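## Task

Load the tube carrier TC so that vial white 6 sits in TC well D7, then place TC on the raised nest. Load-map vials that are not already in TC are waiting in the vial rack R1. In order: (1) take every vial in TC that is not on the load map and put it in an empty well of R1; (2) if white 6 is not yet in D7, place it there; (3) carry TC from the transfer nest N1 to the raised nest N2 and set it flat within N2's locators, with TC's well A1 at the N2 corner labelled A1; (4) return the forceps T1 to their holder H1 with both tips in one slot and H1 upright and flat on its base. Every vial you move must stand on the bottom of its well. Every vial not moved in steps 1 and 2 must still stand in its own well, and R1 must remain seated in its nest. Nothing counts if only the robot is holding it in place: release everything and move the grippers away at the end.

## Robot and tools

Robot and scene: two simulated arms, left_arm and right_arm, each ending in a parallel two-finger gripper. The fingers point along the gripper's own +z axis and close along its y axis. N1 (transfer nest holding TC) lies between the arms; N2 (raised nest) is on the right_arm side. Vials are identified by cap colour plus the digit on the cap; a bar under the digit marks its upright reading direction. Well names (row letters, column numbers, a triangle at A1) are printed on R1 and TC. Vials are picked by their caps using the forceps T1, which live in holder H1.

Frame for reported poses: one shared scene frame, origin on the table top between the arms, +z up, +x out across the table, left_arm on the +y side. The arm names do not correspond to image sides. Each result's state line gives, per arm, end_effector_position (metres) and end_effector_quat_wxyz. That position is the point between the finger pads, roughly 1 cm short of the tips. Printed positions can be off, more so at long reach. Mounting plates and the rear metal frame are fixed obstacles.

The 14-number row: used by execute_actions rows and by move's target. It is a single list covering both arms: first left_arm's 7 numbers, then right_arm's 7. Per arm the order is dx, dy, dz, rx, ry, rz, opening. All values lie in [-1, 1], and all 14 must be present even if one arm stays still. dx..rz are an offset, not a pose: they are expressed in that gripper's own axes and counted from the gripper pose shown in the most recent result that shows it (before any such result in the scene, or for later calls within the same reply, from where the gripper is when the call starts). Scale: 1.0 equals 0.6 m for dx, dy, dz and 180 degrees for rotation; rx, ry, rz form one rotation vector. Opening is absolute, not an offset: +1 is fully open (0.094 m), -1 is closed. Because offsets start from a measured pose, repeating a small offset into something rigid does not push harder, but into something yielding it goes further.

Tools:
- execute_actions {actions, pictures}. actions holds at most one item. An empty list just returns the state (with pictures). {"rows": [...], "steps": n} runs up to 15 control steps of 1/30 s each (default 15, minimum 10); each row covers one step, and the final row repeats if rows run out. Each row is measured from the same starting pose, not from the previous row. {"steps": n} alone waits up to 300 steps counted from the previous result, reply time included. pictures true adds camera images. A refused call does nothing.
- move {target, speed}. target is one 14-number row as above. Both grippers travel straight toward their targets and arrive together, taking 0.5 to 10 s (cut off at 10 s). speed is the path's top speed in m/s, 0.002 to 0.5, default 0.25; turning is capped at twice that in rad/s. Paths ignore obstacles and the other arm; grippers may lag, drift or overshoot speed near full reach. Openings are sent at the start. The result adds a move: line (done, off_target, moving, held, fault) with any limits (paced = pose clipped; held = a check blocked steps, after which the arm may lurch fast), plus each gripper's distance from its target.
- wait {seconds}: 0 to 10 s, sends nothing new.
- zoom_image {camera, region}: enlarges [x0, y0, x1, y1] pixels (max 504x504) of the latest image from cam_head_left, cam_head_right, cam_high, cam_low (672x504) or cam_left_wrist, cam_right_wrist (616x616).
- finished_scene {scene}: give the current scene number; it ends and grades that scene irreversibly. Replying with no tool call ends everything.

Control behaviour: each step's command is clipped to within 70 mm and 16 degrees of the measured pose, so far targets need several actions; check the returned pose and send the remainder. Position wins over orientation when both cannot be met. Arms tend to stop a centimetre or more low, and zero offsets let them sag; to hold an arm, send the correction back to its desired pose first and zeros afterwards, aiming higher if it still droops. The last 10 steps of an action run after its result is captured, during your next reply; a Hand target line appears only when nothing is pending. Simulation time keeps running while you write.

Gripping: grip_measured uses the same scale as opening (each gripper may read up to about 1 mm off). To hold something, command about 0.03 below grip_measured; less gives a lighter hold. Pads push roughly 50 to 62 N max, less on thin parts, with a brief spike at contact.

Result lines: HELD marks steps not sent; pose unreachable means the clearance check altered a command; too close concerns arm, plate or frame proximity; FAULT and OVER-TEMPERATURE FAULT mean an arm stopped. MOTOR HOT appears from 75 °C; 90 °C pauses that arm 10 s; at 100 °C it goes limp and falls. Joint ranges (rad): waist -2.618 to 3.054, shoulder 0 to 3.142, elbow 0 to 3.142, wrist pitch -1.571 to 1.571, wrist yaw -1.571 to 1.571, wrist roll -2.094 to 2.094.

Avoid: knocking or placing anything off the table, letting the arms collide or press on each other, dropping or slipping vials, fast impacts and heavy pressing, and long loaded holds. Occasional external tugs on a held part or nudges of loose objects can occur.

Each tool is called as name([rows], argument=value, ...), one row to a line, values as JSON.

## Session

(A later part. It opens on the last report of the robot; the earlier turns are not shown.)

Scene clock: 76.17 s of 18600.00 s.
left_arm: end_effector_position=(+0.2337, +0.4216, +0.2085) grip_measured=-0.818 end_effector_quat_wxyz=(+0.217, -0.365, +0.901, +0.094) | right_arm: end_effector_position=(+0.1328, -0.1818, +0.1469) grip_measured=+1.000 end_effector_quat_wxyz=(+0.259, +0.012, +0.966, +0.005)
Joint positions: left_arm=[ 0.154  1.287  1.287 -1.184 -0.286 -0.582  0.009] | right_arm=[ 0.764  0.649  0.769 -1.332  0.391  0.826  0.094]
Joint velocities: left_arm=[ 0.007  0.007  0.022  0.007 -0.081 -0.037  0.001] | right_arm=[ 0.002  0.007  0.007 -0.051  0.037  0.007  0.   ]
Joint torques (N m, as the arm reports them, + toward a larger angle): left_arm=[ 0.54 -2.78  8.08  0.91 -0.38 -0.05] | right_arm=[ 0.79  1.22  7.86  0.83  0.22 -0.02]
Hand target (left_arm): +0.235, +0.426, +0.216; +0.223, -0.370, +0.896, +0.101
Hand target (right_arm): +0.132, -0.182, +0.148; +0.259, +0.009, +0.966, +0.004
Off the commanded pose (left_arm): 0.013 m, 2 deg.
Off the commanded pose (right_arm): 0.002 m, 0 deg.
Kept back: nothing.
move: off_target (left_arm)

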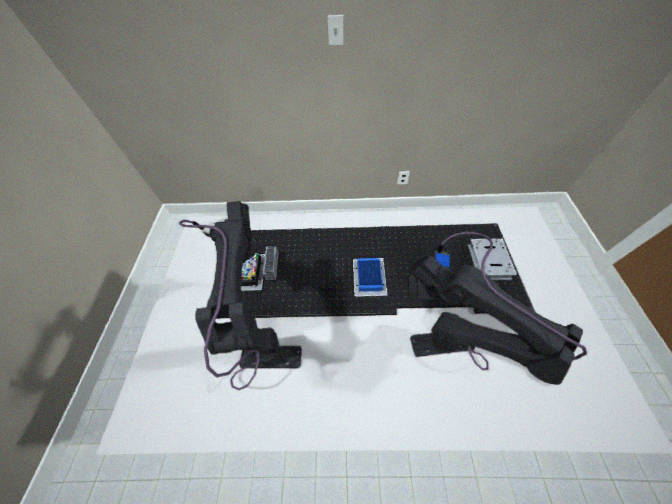

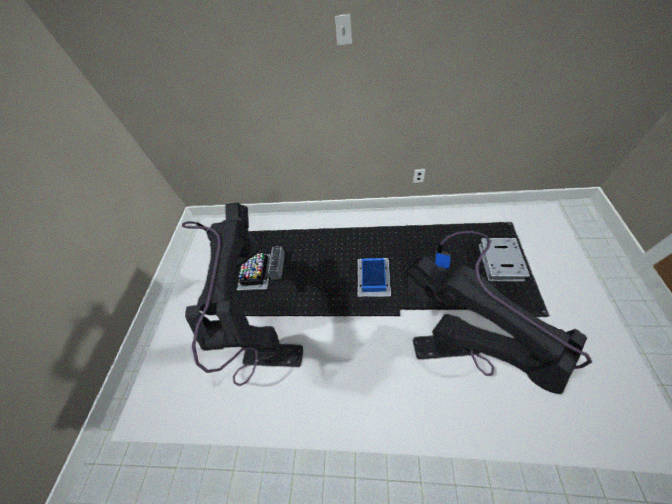

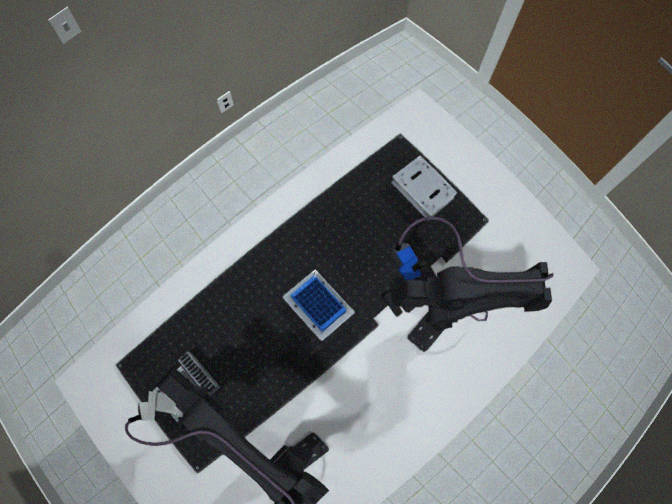

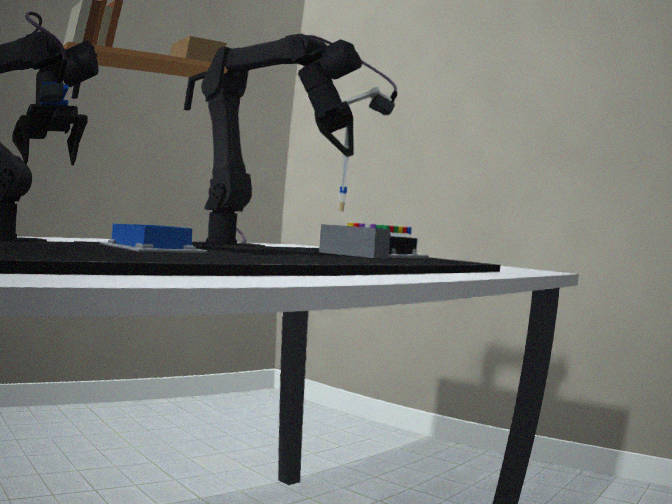

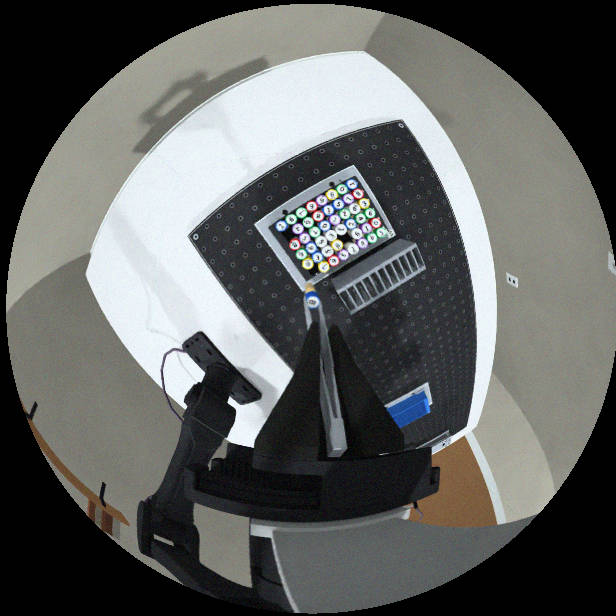

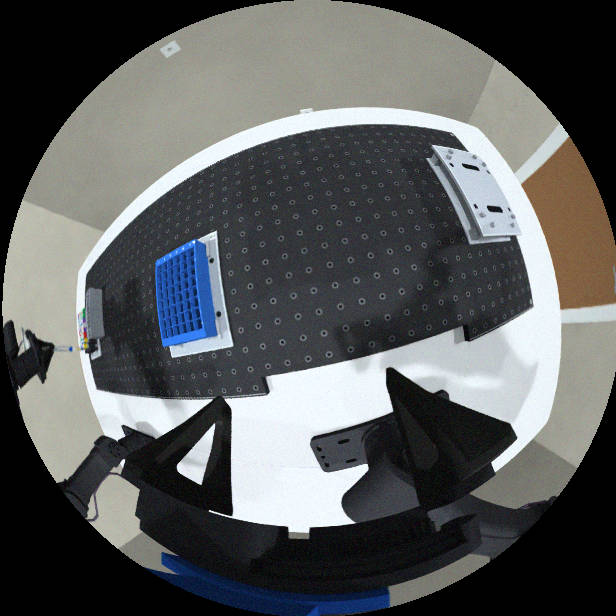

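move(target=[-0.017,0.0012,0.0225,0,-0.0125,0,-0.825,0,0,-0.003,0,0,-0.002,1], speed=0.04)

zoom_image(camera="cam_left_wrist", region=[250, 210, 370, 330])

Scene clock: 80.33 s of 18600.00 s.
left_arm: end_effector_position=(+0.2414, +0.4281, +0.2039) grip_measured=-0.818 end_effector_quat_wxyz=(+0.231, -0.363, +0.898, +0.095) | right_arm: end_effector_position=(+0.1328, -0.1818, +0.1469) grip_measured=+1.000 end_effector_quat_wxyz=(+0.259, +0.012, +0.966, +0.005)
Joint positions: left_arm=[ 0.172  1.287  1.255 -1.117 -0.286 -0.556  0.009] | right_arm=[ 0.764  0.649  0.769 -1.332  0.391  0.826  0.094]
Joint velocities: left_arm=[-0.007 -0.032  0.027  0.066 -0.095  0.037 -0.001] | right_arm=[-0.017  0.002 -0.002  0.022 -0.022 -0.022  0.   ]
Joint torques (N m, as the arm reports them, + toward a larger angle): left_arm=[ 0.71 -3.01  4.94  1.28 -0.31  0.06] | right_arm=[0.83 1.22 7.89 0.82 0.21 0.  ]
Hand target (left_arm): +0.244, +0.433, +0.201; +0.234, -0.364, +0.896, +0.101
Hand target (right_arm): +0.132, -0.182, +0.148; +0.259, +0.009, +0.966, +0.005
Off the commanded pose (left_arm): 0.006 m, 1 deg.
Off the commanded pose (right_arm): 0.002 m, 0 deg.
Kept back: nothing.
After step 90, 0.23 s passed at rest.
move: done

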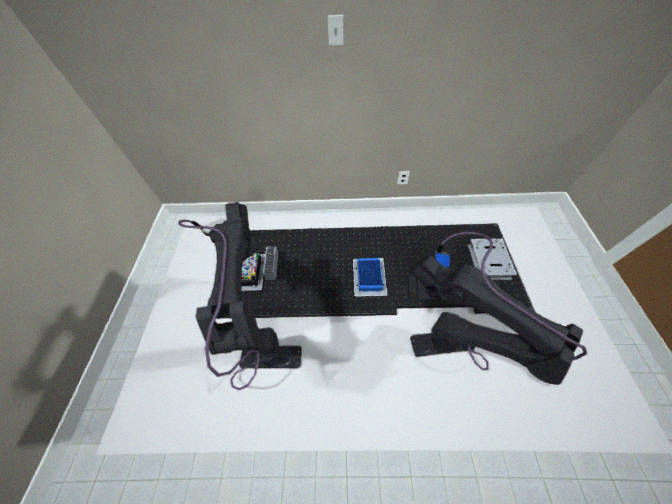

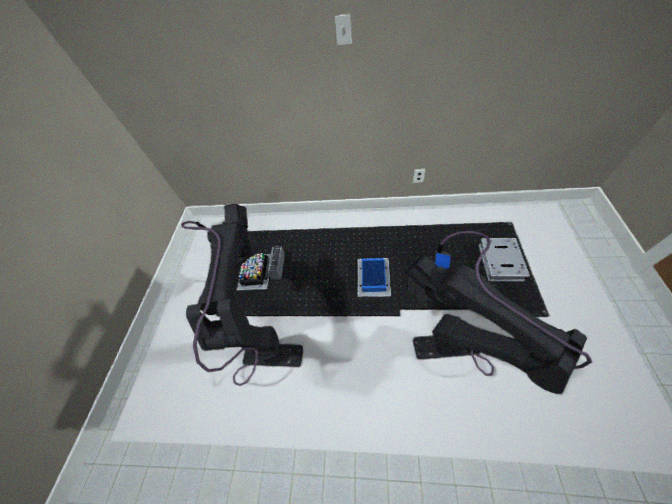

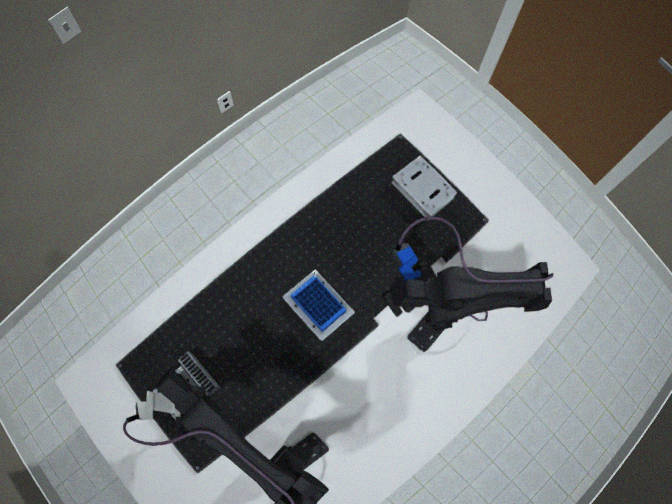

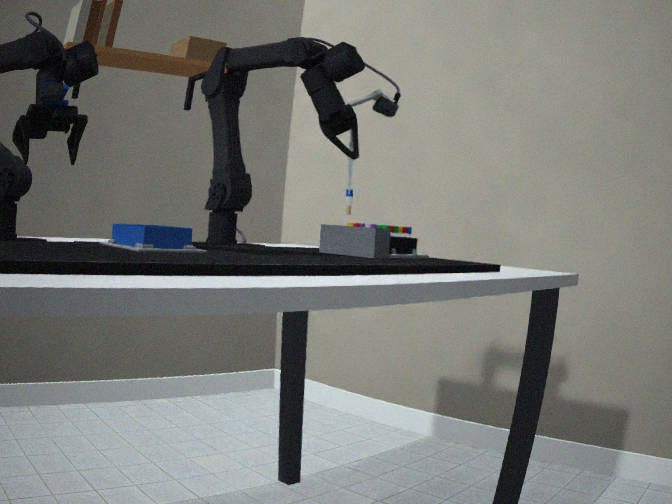

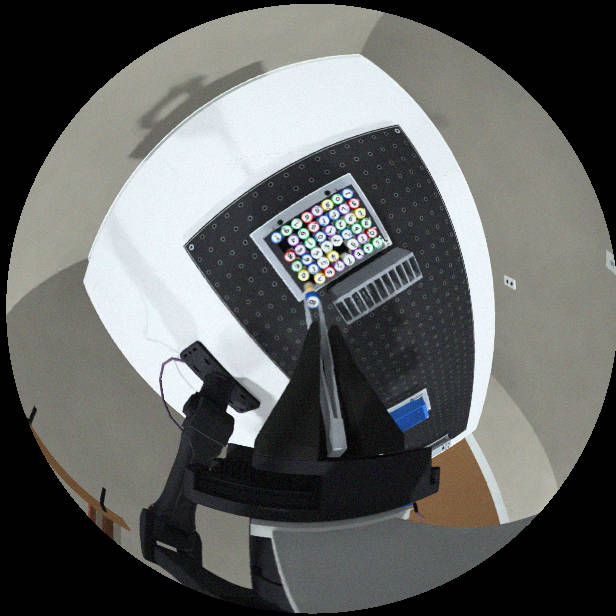

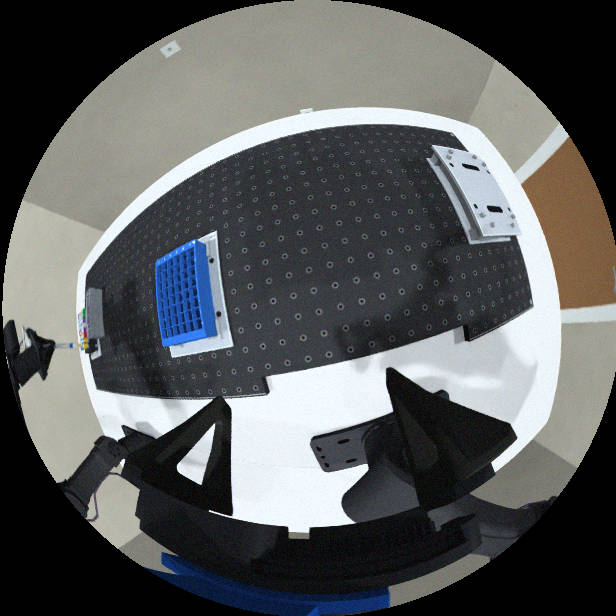

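Region (250, 210, 370, 330) of cam_left_wrist's 616x616 image, scaled by 4.200, with more detail than that image has.

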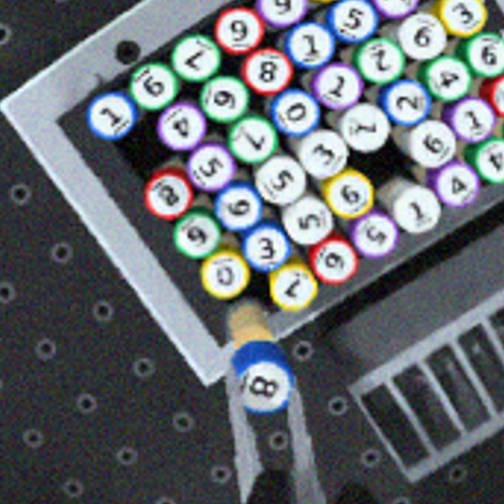

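move(target=[0.0121,-0.0102,0.0219,0.0026,0,0.0047,-0.825,0,0,-0.003,0,0,-0.002,1], speed=0.03)

zoom_image(camera="cam_left_wrist", region=[250, 210, 370, 330])

zoom_image(camera="cam_low", region=[310, 150, 420, 260])

Scene clock: 84.20 s of 18600.00 s.
left_arm: end_effector_position=(+0.2413, +0.4251, +0.1902) grip_measured=-0.818 end_effector_quat_wxyz=(+0.224, -0.358, +0.902, +0.095) | right_arm: end_effector_position=(+0.1328, -0.1818, +0.1469) grip_measured=+1.000 end_effector_quat_wxyz=(+0.259, +0.012, +0.966, +0.005)
Joint positions: left_arm=[ 0.163  1.287  1.205 -1.083 -0.285 -0.556  0.009] | right_arm=[ 0.764  0.649  0.769 -1.332  0.391  0.826  0.094]
Joint velocities: left_arm=[ 0.017 -0.017  0.007  0.037 -0.051 -0.066 -0.   ] | right_arm=[ 0.007 -0.007  0.002  0.037  0.007 -0.022  0.   ]
Joint torques (N m, as the arm reports them, + toward a larger angle): left_arm=[-0.63 -3.49  5.    1.27 -0.17 -0.02] | right_arm=[ 0.81  1.25  7.9   0.82  0.22 -0.01]
Hand target (left_arm): +0.246, +0.424, +0.189; +0.231, -0.355, +0.901, +0.092
Hand target (right_arm): +0.132, -0.182, +0.148; +0.259, +0.009, +0.966, +0.005
Off the commanded pose (left_arm): 0.005 m, 1 deg.
Off the commanded pose (right_arm): 0.002 m, 0 deg.
Kept back: nothing.
After step 90, 0.07 s passed at rest.
move: done

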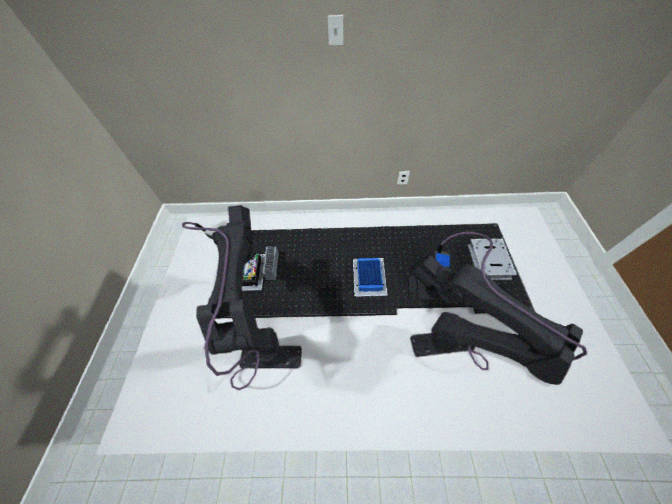

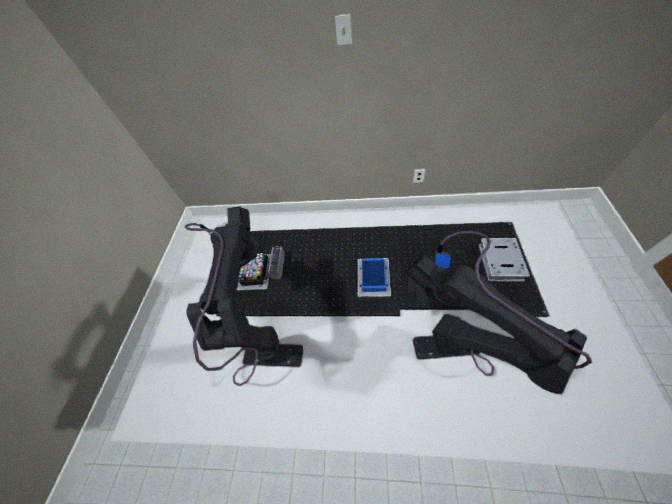

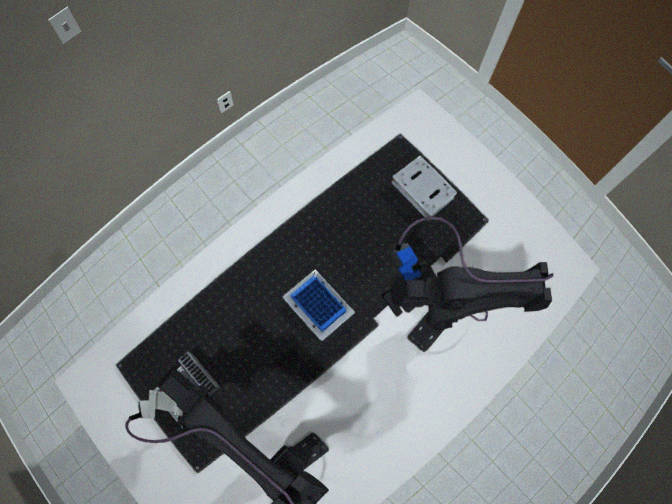

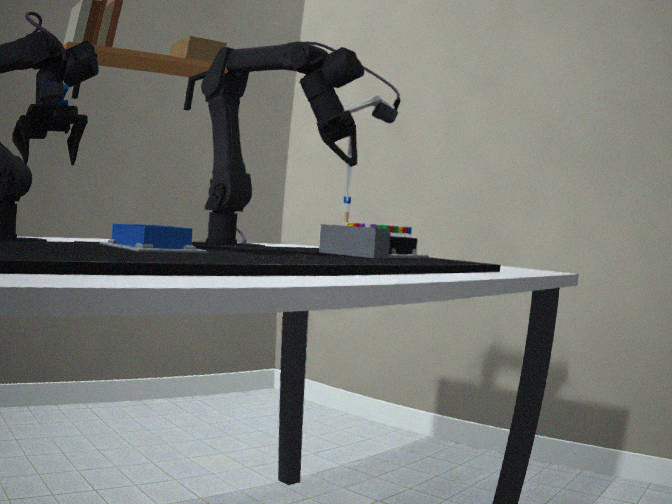

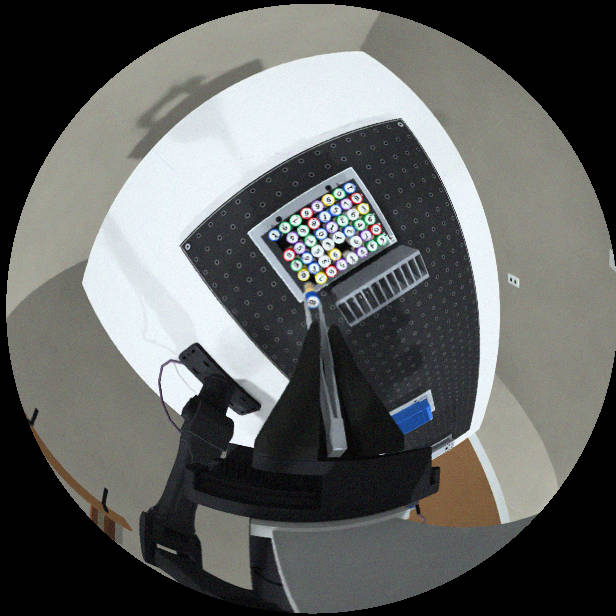

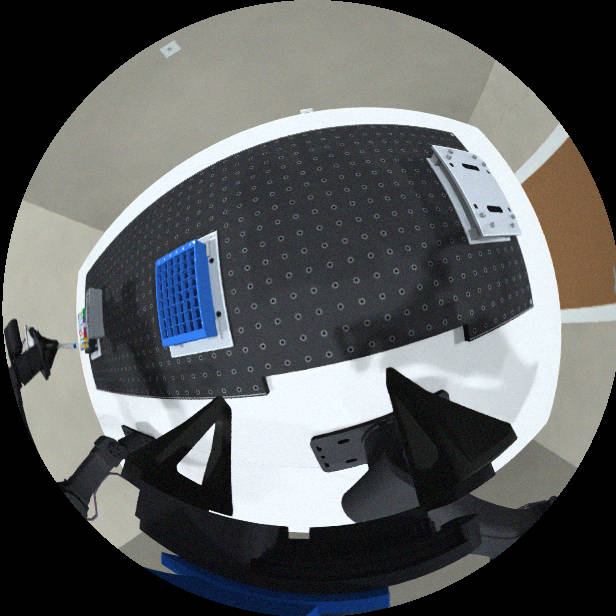

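Region (250, 210, 370, 330) of cam_left_wrist's 616x616 image, scaled by 4.200, with more detail than that image has.

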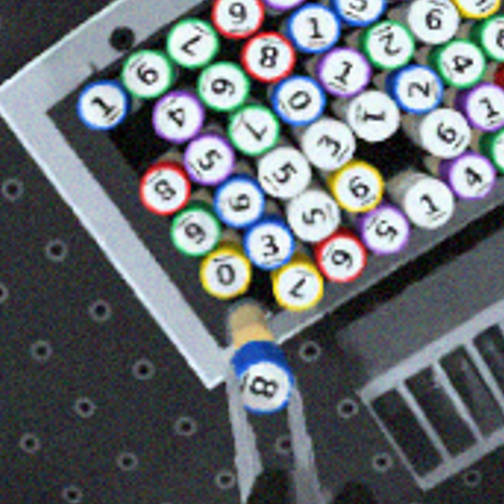

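Region (310, 150, 420, 260) of cam_low's 672x504 image, scaled by 4.582, with more detail than that image has.

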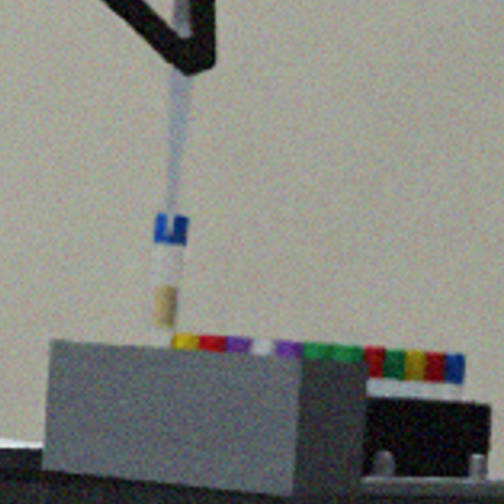

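execute_actions([
  {"rows": [[-0.0031,-0.0038,0.0061,0.0025,-0.0042,-0.0014,-0.825,0,0,-0.003,0,0,-0.002,1],[-0.0024,-0.0039,0.0078,0.0025,-0.0042,-0.0014,-0.825,0,0,-0.003,0,0,-0.002,1],[-0.0017,-0.004,0.0094,0.0025,-0.0041,-0.0014,-0.825,0,0,-0.003,0,0,-0.002,1],[-0.001,-0.0041,0.0111,0.0024,-0.0041,-0.0014,-0.825,0,0,-0.003,0,0,-0.002,1],[-0.0003,-0.0042,0.0127,0.0024,-0.0041,-0.0013,-0.825,0,0,-0.003,0,0,-0.002,1],[0.0003,-0.0043,0.0144,0.0024,-0.004,-0.0013,-0.825,0,0,-0.003,0,0,-0.002,1],[0.001,-0.0044,0.016,0.0024,-0.004,-0.0013,-0.825,0,0,-0.003,0,0,-0.002,1],[0.0017,-0.0045,0.0177,0.0023,-0.0039,-0.0013,-0.825,0,0,-0.003,0,0,-0.002,1],[0.0024,-0.0047,0.0193,0.0023,-0.0039,-0.0013,-0.825,0,0,-0.003,0,0,-0.002,1],[0.0031,-0.0048,0.021,0.0023,-0.0039,-0.0013,-0.825,0,0,-0.003,0,0,-0.002,1],[0.0038,-0.0049,0.0226,0.0023,-0.0038,-0.0012,-0.825,0,0,-0.003,0,0,-0.002,1],[0.0045,-0.005,0.0243,0.0022,-0.0038,-0.0012,-0.825,0,0,-0.003,0,0,-0.002,1],[0.0052,-0.0051,0.0259,0.0022,-0.0038,-0.0012,-0.825,0,0,-0.003,0,0,-0.002,1],[0.0059,-0.0052,0.0276,0.0022,-0.0037,-0.0012,-0.825,0,0,-0.003,0,0,-0.002,1],[0.0066,-0.0053,0.0292,0.0022,-0.0037,-0.0012,-0.825,0,0,-0.003,0,0,-0.002,1]], "steps": 15},
])

execute_actions([
  {"steps": 20},
], pictures=true)

zoom_image(camera="cam_left_wrist", region=[250, 210, 370, 330])

Scene clock: 86.37 s of 18600.00 s.
left_arm: end_effector_position=(+0.2431, +0.4254, +0.1882) grip_measured=-0.818 end_effector_quat_wxyz=(+0.227, -0.358, +0.901, +0.094) | right_arm: end_effector_position=(+0.1328, -0.1818, +0.1469) grip_measured=+1.000 end_effector_quat_wxyz=(+0.259, +0.012, +0.966, +0.005)
Joint positions: left_arm=[ 0.163  1.287  1.195 -1.066 -0.285 -0.556  0.009] | right_arm=[ 0.764  0.649  0.769 -1.332  0.391  0.826  0.094]
Joint velocities: left_arm=[ 0.002  0.007 -0.173  0.022 -0.007  0.007 -0.001] | right_arm=[-0.017 -0.007 -0.017  0.007 -0.022  0.007  0.   ]
Joint torques (N m, as the arm reports them, + toward a larger angle): left_arm=[ 0.03 -3.44  4.83  1.2  -0.16 -0.03] | right_arm=[ 0.81  1.25  7.85  0.83  0.2  -0.01]
Steps of this call (steps 1 to 60: nothing new was sent; steps 61 to 65: the first 5 steps of this action). Readings (end_effector_position):
61: left_arm (+0.2422, +0.4253, +0.1906) | right_arm (+0.1328, -0.1818, +0.1469)
62: left_arm (+0.2424, +0.4253, +0.1907) | right_arm (+0.1328, -0.1818, +0.1469)
64: left_arm (+0.2431, +0.4254, +0.1895) | right_arm (+0.1328, -0.1818, +0.1469)
65: the state above

Scene clock: 87.03 s of 18600.00 s.
left_arm: end_effector_position=(+0.2433, +0.4254, +0.1744) grip_measured=-0.818 end_effector_quat_wxyz=(+0.224, -0.358, +0.902, +0.095) | right_arm: end_effector_position=(+0.1328, -0.1818, +0.1469) grip_measured=+1.000 end_effector_quat_wxyz=(+0.259, +0.012, +0.966, +0.005)
Joint positions: left_arm=[ 0.163  1.287  1.142 -1.019 -0.285 -0.556  0.009] | right_arm=[ 0.764  0.649  0.769 -1.332  0.391  0.826  0.094]
Joint velocities: left_arm=[ 0.007 -0.007  0.002  0.007 -0.022 -0.022  0.   ] | right_arm=[ 0.012  0.012 -0.012 -0.051 -0.037 -0.081  0.   ]
Joint torques (N m, as the arm reports them, + toward a larger angle): left_arm=[ 0.1  -3.32  5.02  1.28 -0.17  0.  ] | right_arm=[ 0.78  1.22  7.9   0.83  0.2  -0.02]
Hand target (left_arm): +0.247, +0.426, +0.173; +0.230, -0.358, +0.900, +0.094
Hand target (right_arm): +0.132, -0.182, +0.148; +0.259, +0.009, +0.966, +0.005
Off the commanded pose (left_arm): 0.004 m, 1 deg.
Off the commanded pose (right_arm): 0.002 m, 0 deg.
Kept back: nothing.
Steps of this call (steps 1 to 10: the last 10 steps of your previous action; steps 11 to 20: nothing new was sent). Readings (end_effector_position):
1: left_arm (+0.2426, +0.4253, +0.1865) | right_arm (+0.1328, -0.1818, +0.1469)
2: left_arm (+0.2422, +0.4253, +0.1849) | right_arm (+0.1328, -0.1818, +0.1469)
4: left_arm (+0.2414, +0.4252, +0.1820) | right_arm (+0.1328, -0.1818, +0.1469)
8: left_arm (+0.2413, +0.4251, +0.1776) | right_arm (+0.1328, -0.1818, +0.1469)
20: the state above

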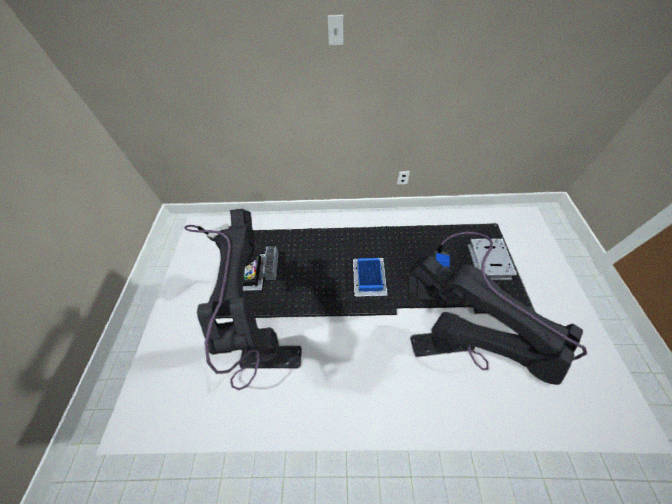

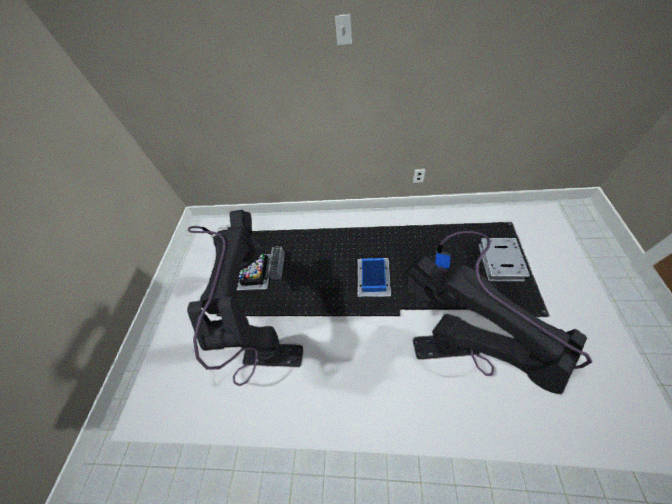

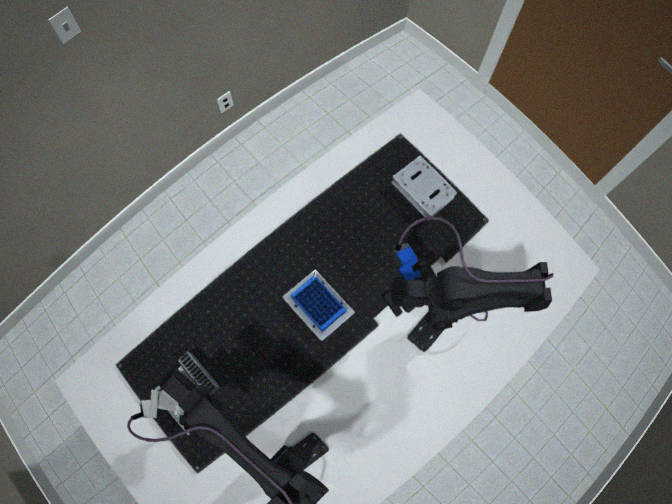

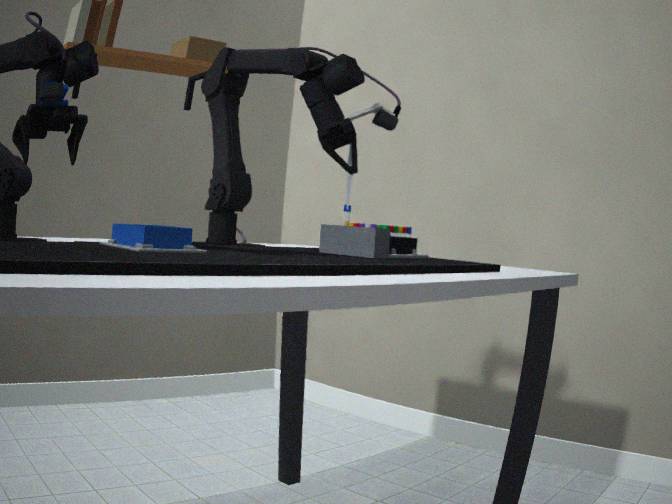

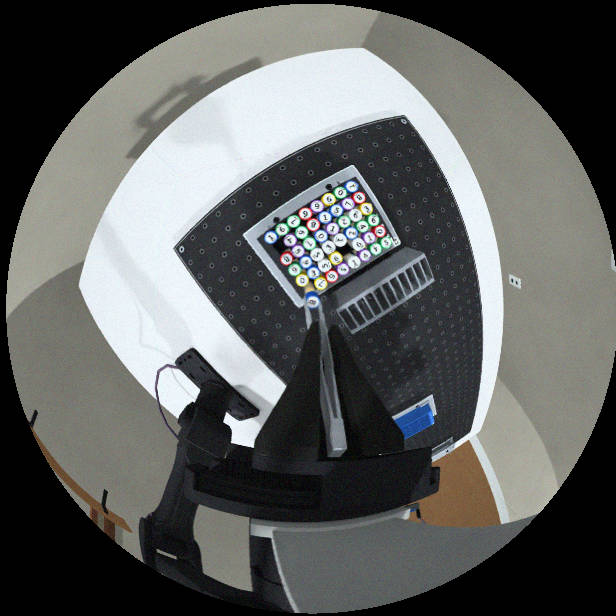

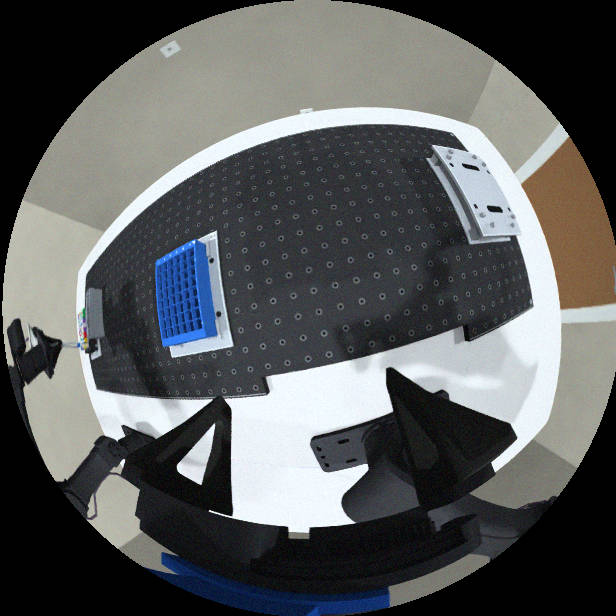

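Region (250, 210, 370, 330) of cam_left_wrist's 616x616 image, scaled by 4.200, with more detail than that image has.

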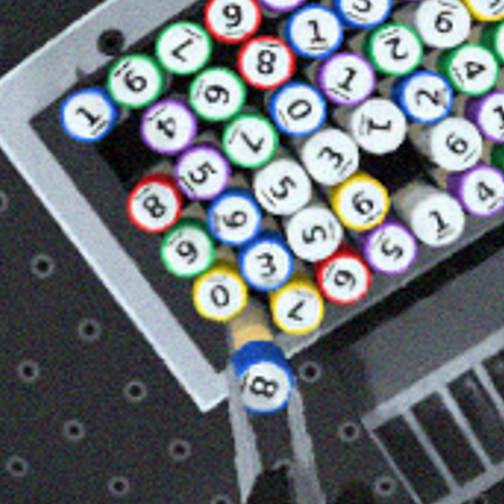

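execute_actions([
  {"rows": [[-0.0031,-0.0035,0.0055,0.0022,-0.0037,-0.0012,-0.825,0,0,-0.003,0,0,-0.002,1],[-0.0026,-0.0035,0.0065,0.0022,-0.0036,-0.0012,-0.825,0,0,-0.003,0,0,-0.002,1],[-0.002,-0.0035,0.0074,0.0021,-0.0036,-0.0012,-0.825,0,0,-0.003,0,0,-0.002,1],[-0.0015,-0.0035,0.0084,0.0021,-0.0035,-0.0012,-0.825,0,0,-0.003,0,0,-0.002,1],[-0.001,-0.0035,0.0094,0.0021,-0.0035,-0.0011,-0.825,0,0,-0.003,0,0,-0.002,1],[-0.0005,-0.0036,0.0104,0.002,-0.0034,-0.0011,-0.825,0,0,-0.003,0,0,-0.002,1],[0,-0.0036,0.0114,0.002,-0.0034,-0.0011,-0.825,0,0,-0.003,0,0,-0.002,1],[0.0005,-0.0036,0.0123,0.002,-0.0033,-0.0011,-0.825,0,0,-0.003,0,0,-0.002,1],[0.001,-0.0036,0.0133,0.002,-0.0033,-0.0011,-0.825,0,0,-0.003,0,0,-0.002,1],[0.0015,-0.0036,0.0143,0.0019,-0.0032,-0.0011,-0.825,0,0,-0.003,0,0,-0.002,1],[0.002,-0.0037,0.0153,0.0019,-0.0032,-0.001,-0.825,0,0,-0.003,0,0,-0.002,1],[0.0025,-0.0037,0.0163,0.0019,-0.0031,-0.001,-0.825,0,0,-0.003,0,0,-0.002,1],[0.003,-0.0037,0.0172,0.0018,-0.0031,-0.001,-0.825,0,0,-0.003,0,0,-0.002,1],[0.0035,-0.0037,0.0182,0.0018,-0.003,-0.001,-0.825,0,0,-0.003,0,0,-0.002,1],[0.004,-0.0037,0.0192,0.0018,-0.003,-0.001,-0.825,0,0,-0.003,0,0,-0.002,1]], "steps": 15},
])

execute_actions([
  {"steps": 18},
], pictures=true)

zoom_image(camera="cam_left_wrist", region=[250, 210, 370, 330])

Scene clock: 89.10 s of 18600.00 s.
left_arm: end_effector_position=(+0.2449, +0.4256, +0.1746) grip_measured=-0.818 end_effector_quat_wxyz=(+0.228, -0.358, +0.901, +0.094) | right_arm: end_effector_position=(+0.1328, -0.1818, +0.1469) grip_measured=+1.000 end_effector_quat_wxyz=(+0.259, +0.012, +0.966, +0.005)
Joint positions: left_arm=[ 0.163  1.287  1.141 -1.01  -0.285 -0.556  0.009] | right_arm=[ 0.764  0.649  0.769 -1.332  0.391  0.826  0.094]
Joint velocities: left_arm=[-0.002  0.002 -0.081  0.139  0.022 -0.051 -0.   ] | right_arm=[ 0.002  0.002 -0.012 -0.066 -0.007 -0.051  0.   ]
Joint torques (N m, as the arm reports them, + toward a larger angle): left_arm=[ 0.07 -3.36  4.49  1.19 -0.15  0.  ] | right_arm=[0.8  1.29 7.9  0.82 0.21 0.  ]
Steps of this call (steps 1 to 57: nothing new was sent; steps 58 to 62: the first 5 steps of this action). Readings (end_effector_position):
58: left_arm (+0.2438, +0.4255, +0.1746) | right_arm (+0.1328, -0.1818, +0.1469)
59: left_arm (+0.2440, +0.4255, +0.1746) | right_arm (+0.1328, -0.1818, +0.1469)
61: left_arm (+0.2446, +0.4256, +0.1749) | right_arm (+0.1328, -0.1818, +0.1469)
62: the state above

Scene clock: 89.70 s of 18600.00 s.
left_arm: end_effector_position=(+0.2440, +0.4255, +0.1651) grip_measured=-0.818 end_effector_quat_wxyz=(+0.224, -0.358, +0.902, +0.095) | right_arm: end_effector_position=(+0.1328, -0.1818, +0.1469) grip_measured=+1.000 end_effector_quat_wxyz=(+0.259, +0.012, +0.966, +0.005)
Joint positions: left_arm=[ 0.163  1.287  1.105 -0.982 -0.285 -0.556  0.009] | right_arm=[ 0.764  0.649  0.769 -1.332  0.391  0.826  0.094]
Joint velocities: left_arm=[-0.022  0.012 -0.007 -0.051 -0.007  0.037  0.   ] | right_arm=[-0.002  0.007  0.007  0.037 -0.022  0.007  0.   ]
Joint torques (N m, as the arm reports them, + toward a larger angle): left_arm=[ 0.04 -3.31  5.05  1.28 -0.17 -0.02] | right_arm=[ 0.84  1.28  7.85  0.82  0.2  -0.02]
Hand target (left_arm): +0.247, +0.426, +0.163; +0.229, -0.358, +0.900, +0.094
Hand target (right_arm): +0.132, -0.182, +0.148; +0.259, +0.009, +0.966, +0.005
Off the commanded pose (left_arm): 0.004 m, 1 deg.
Off the commanded pose (right_arm): 0.002 m, 0 deg.
Kept back: nothing.
Steps of this call (steps 1 to 10: the last 10 steps of your previous action; steps 11 to 18: nothing new was sent). Readings (end_effector_position):
1: left_arm (+0.2449, +0.4256, +0.1740) | right_arm (+0.1328, -0.1818, +0.1469)
2: left_arm (+0.2446, +0.4256, +0.1727) | right_arm (+0.1328, -0.1818, +0.1469)
4: left_arm (+0.2437, +0.4255, +0.1702) | right_arm (+0.1328, -0.1818, +0.1469)
8: left_arm (+0.2431, +0.4254, +0.1670) | right_arm (+0.1328, -0.1818, +0.1469)
18: the state above

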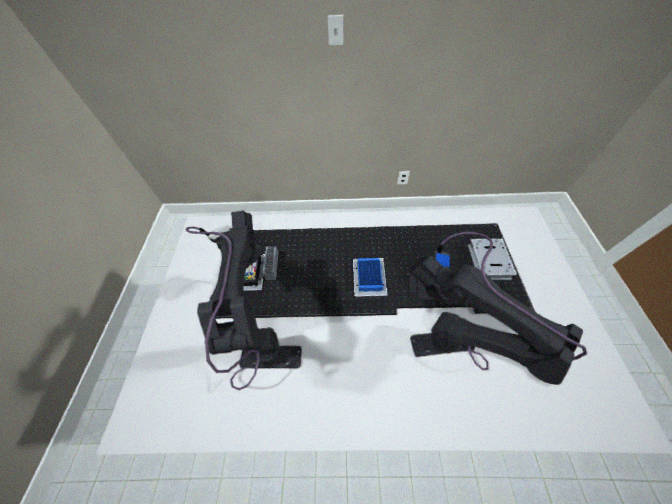

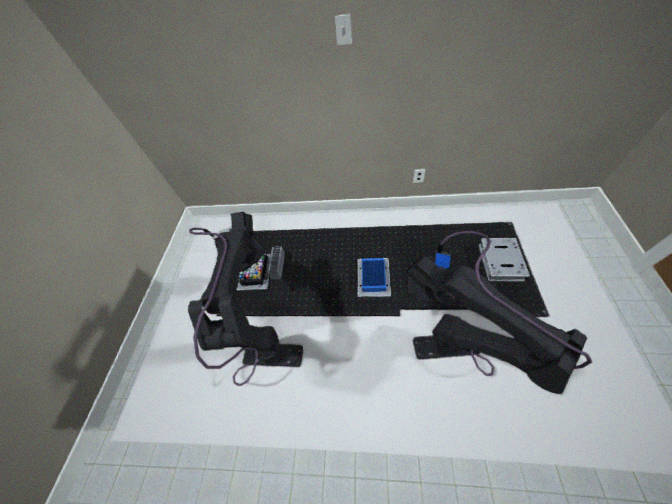

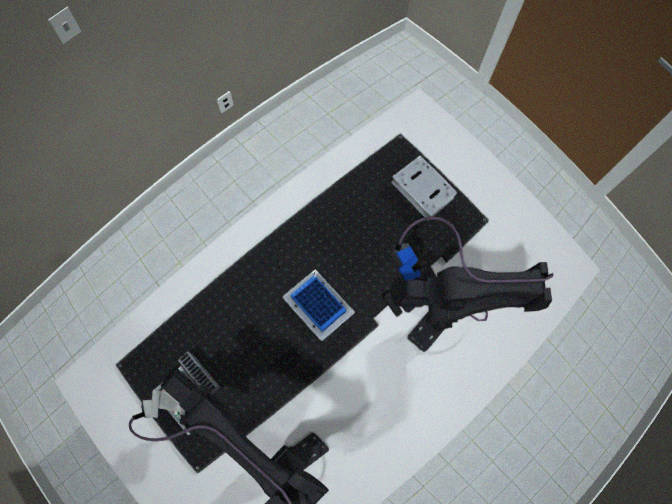

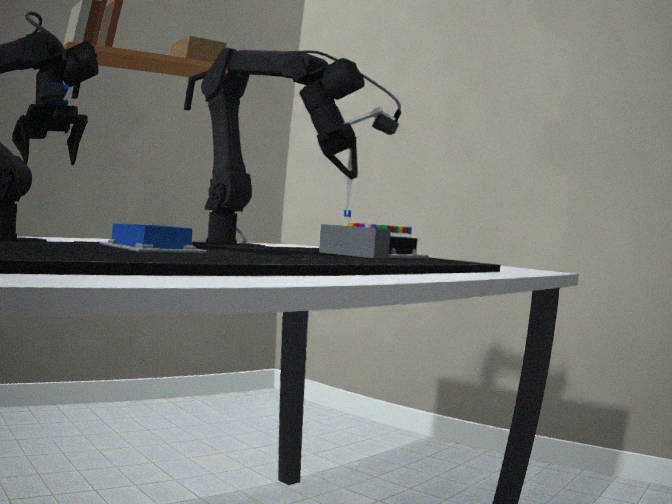

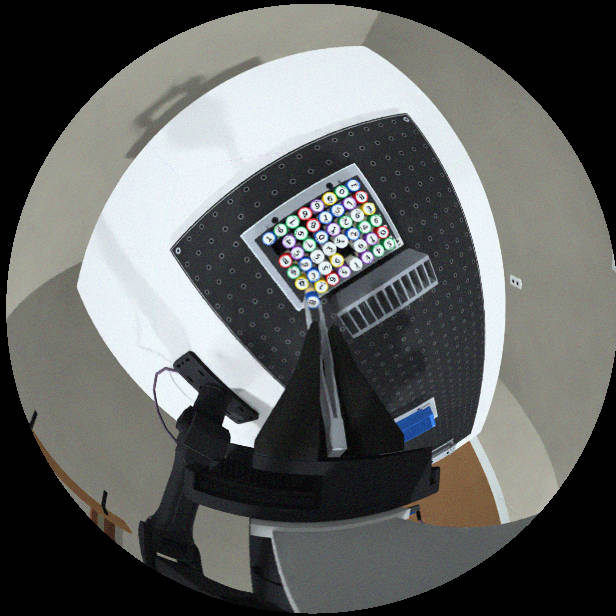

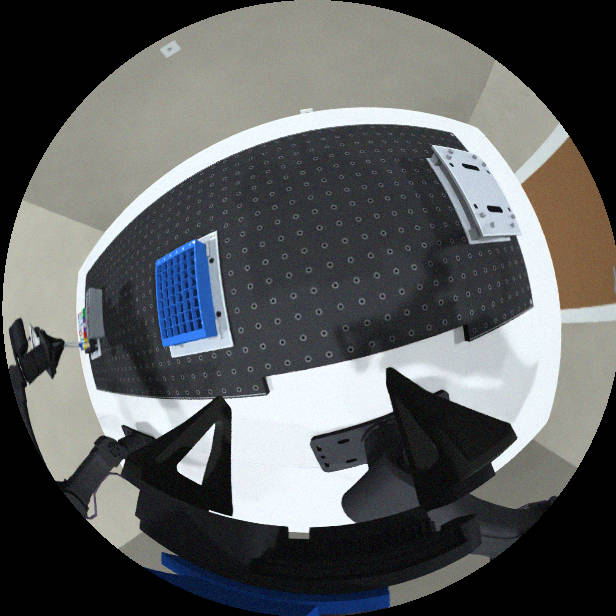

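Region (250, 210, 370, 330) of cam_left_wrist's 616x616 image, scaled by 4.200, with more detail than that image has.

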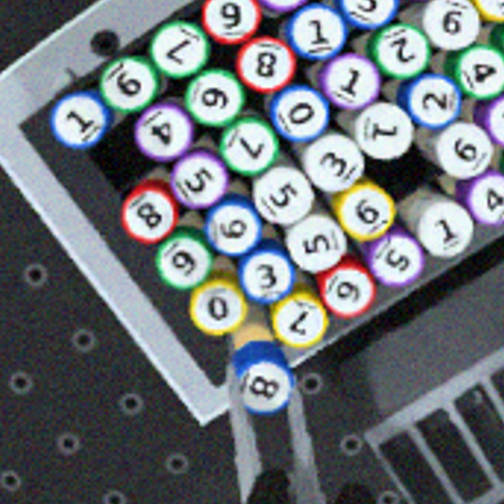

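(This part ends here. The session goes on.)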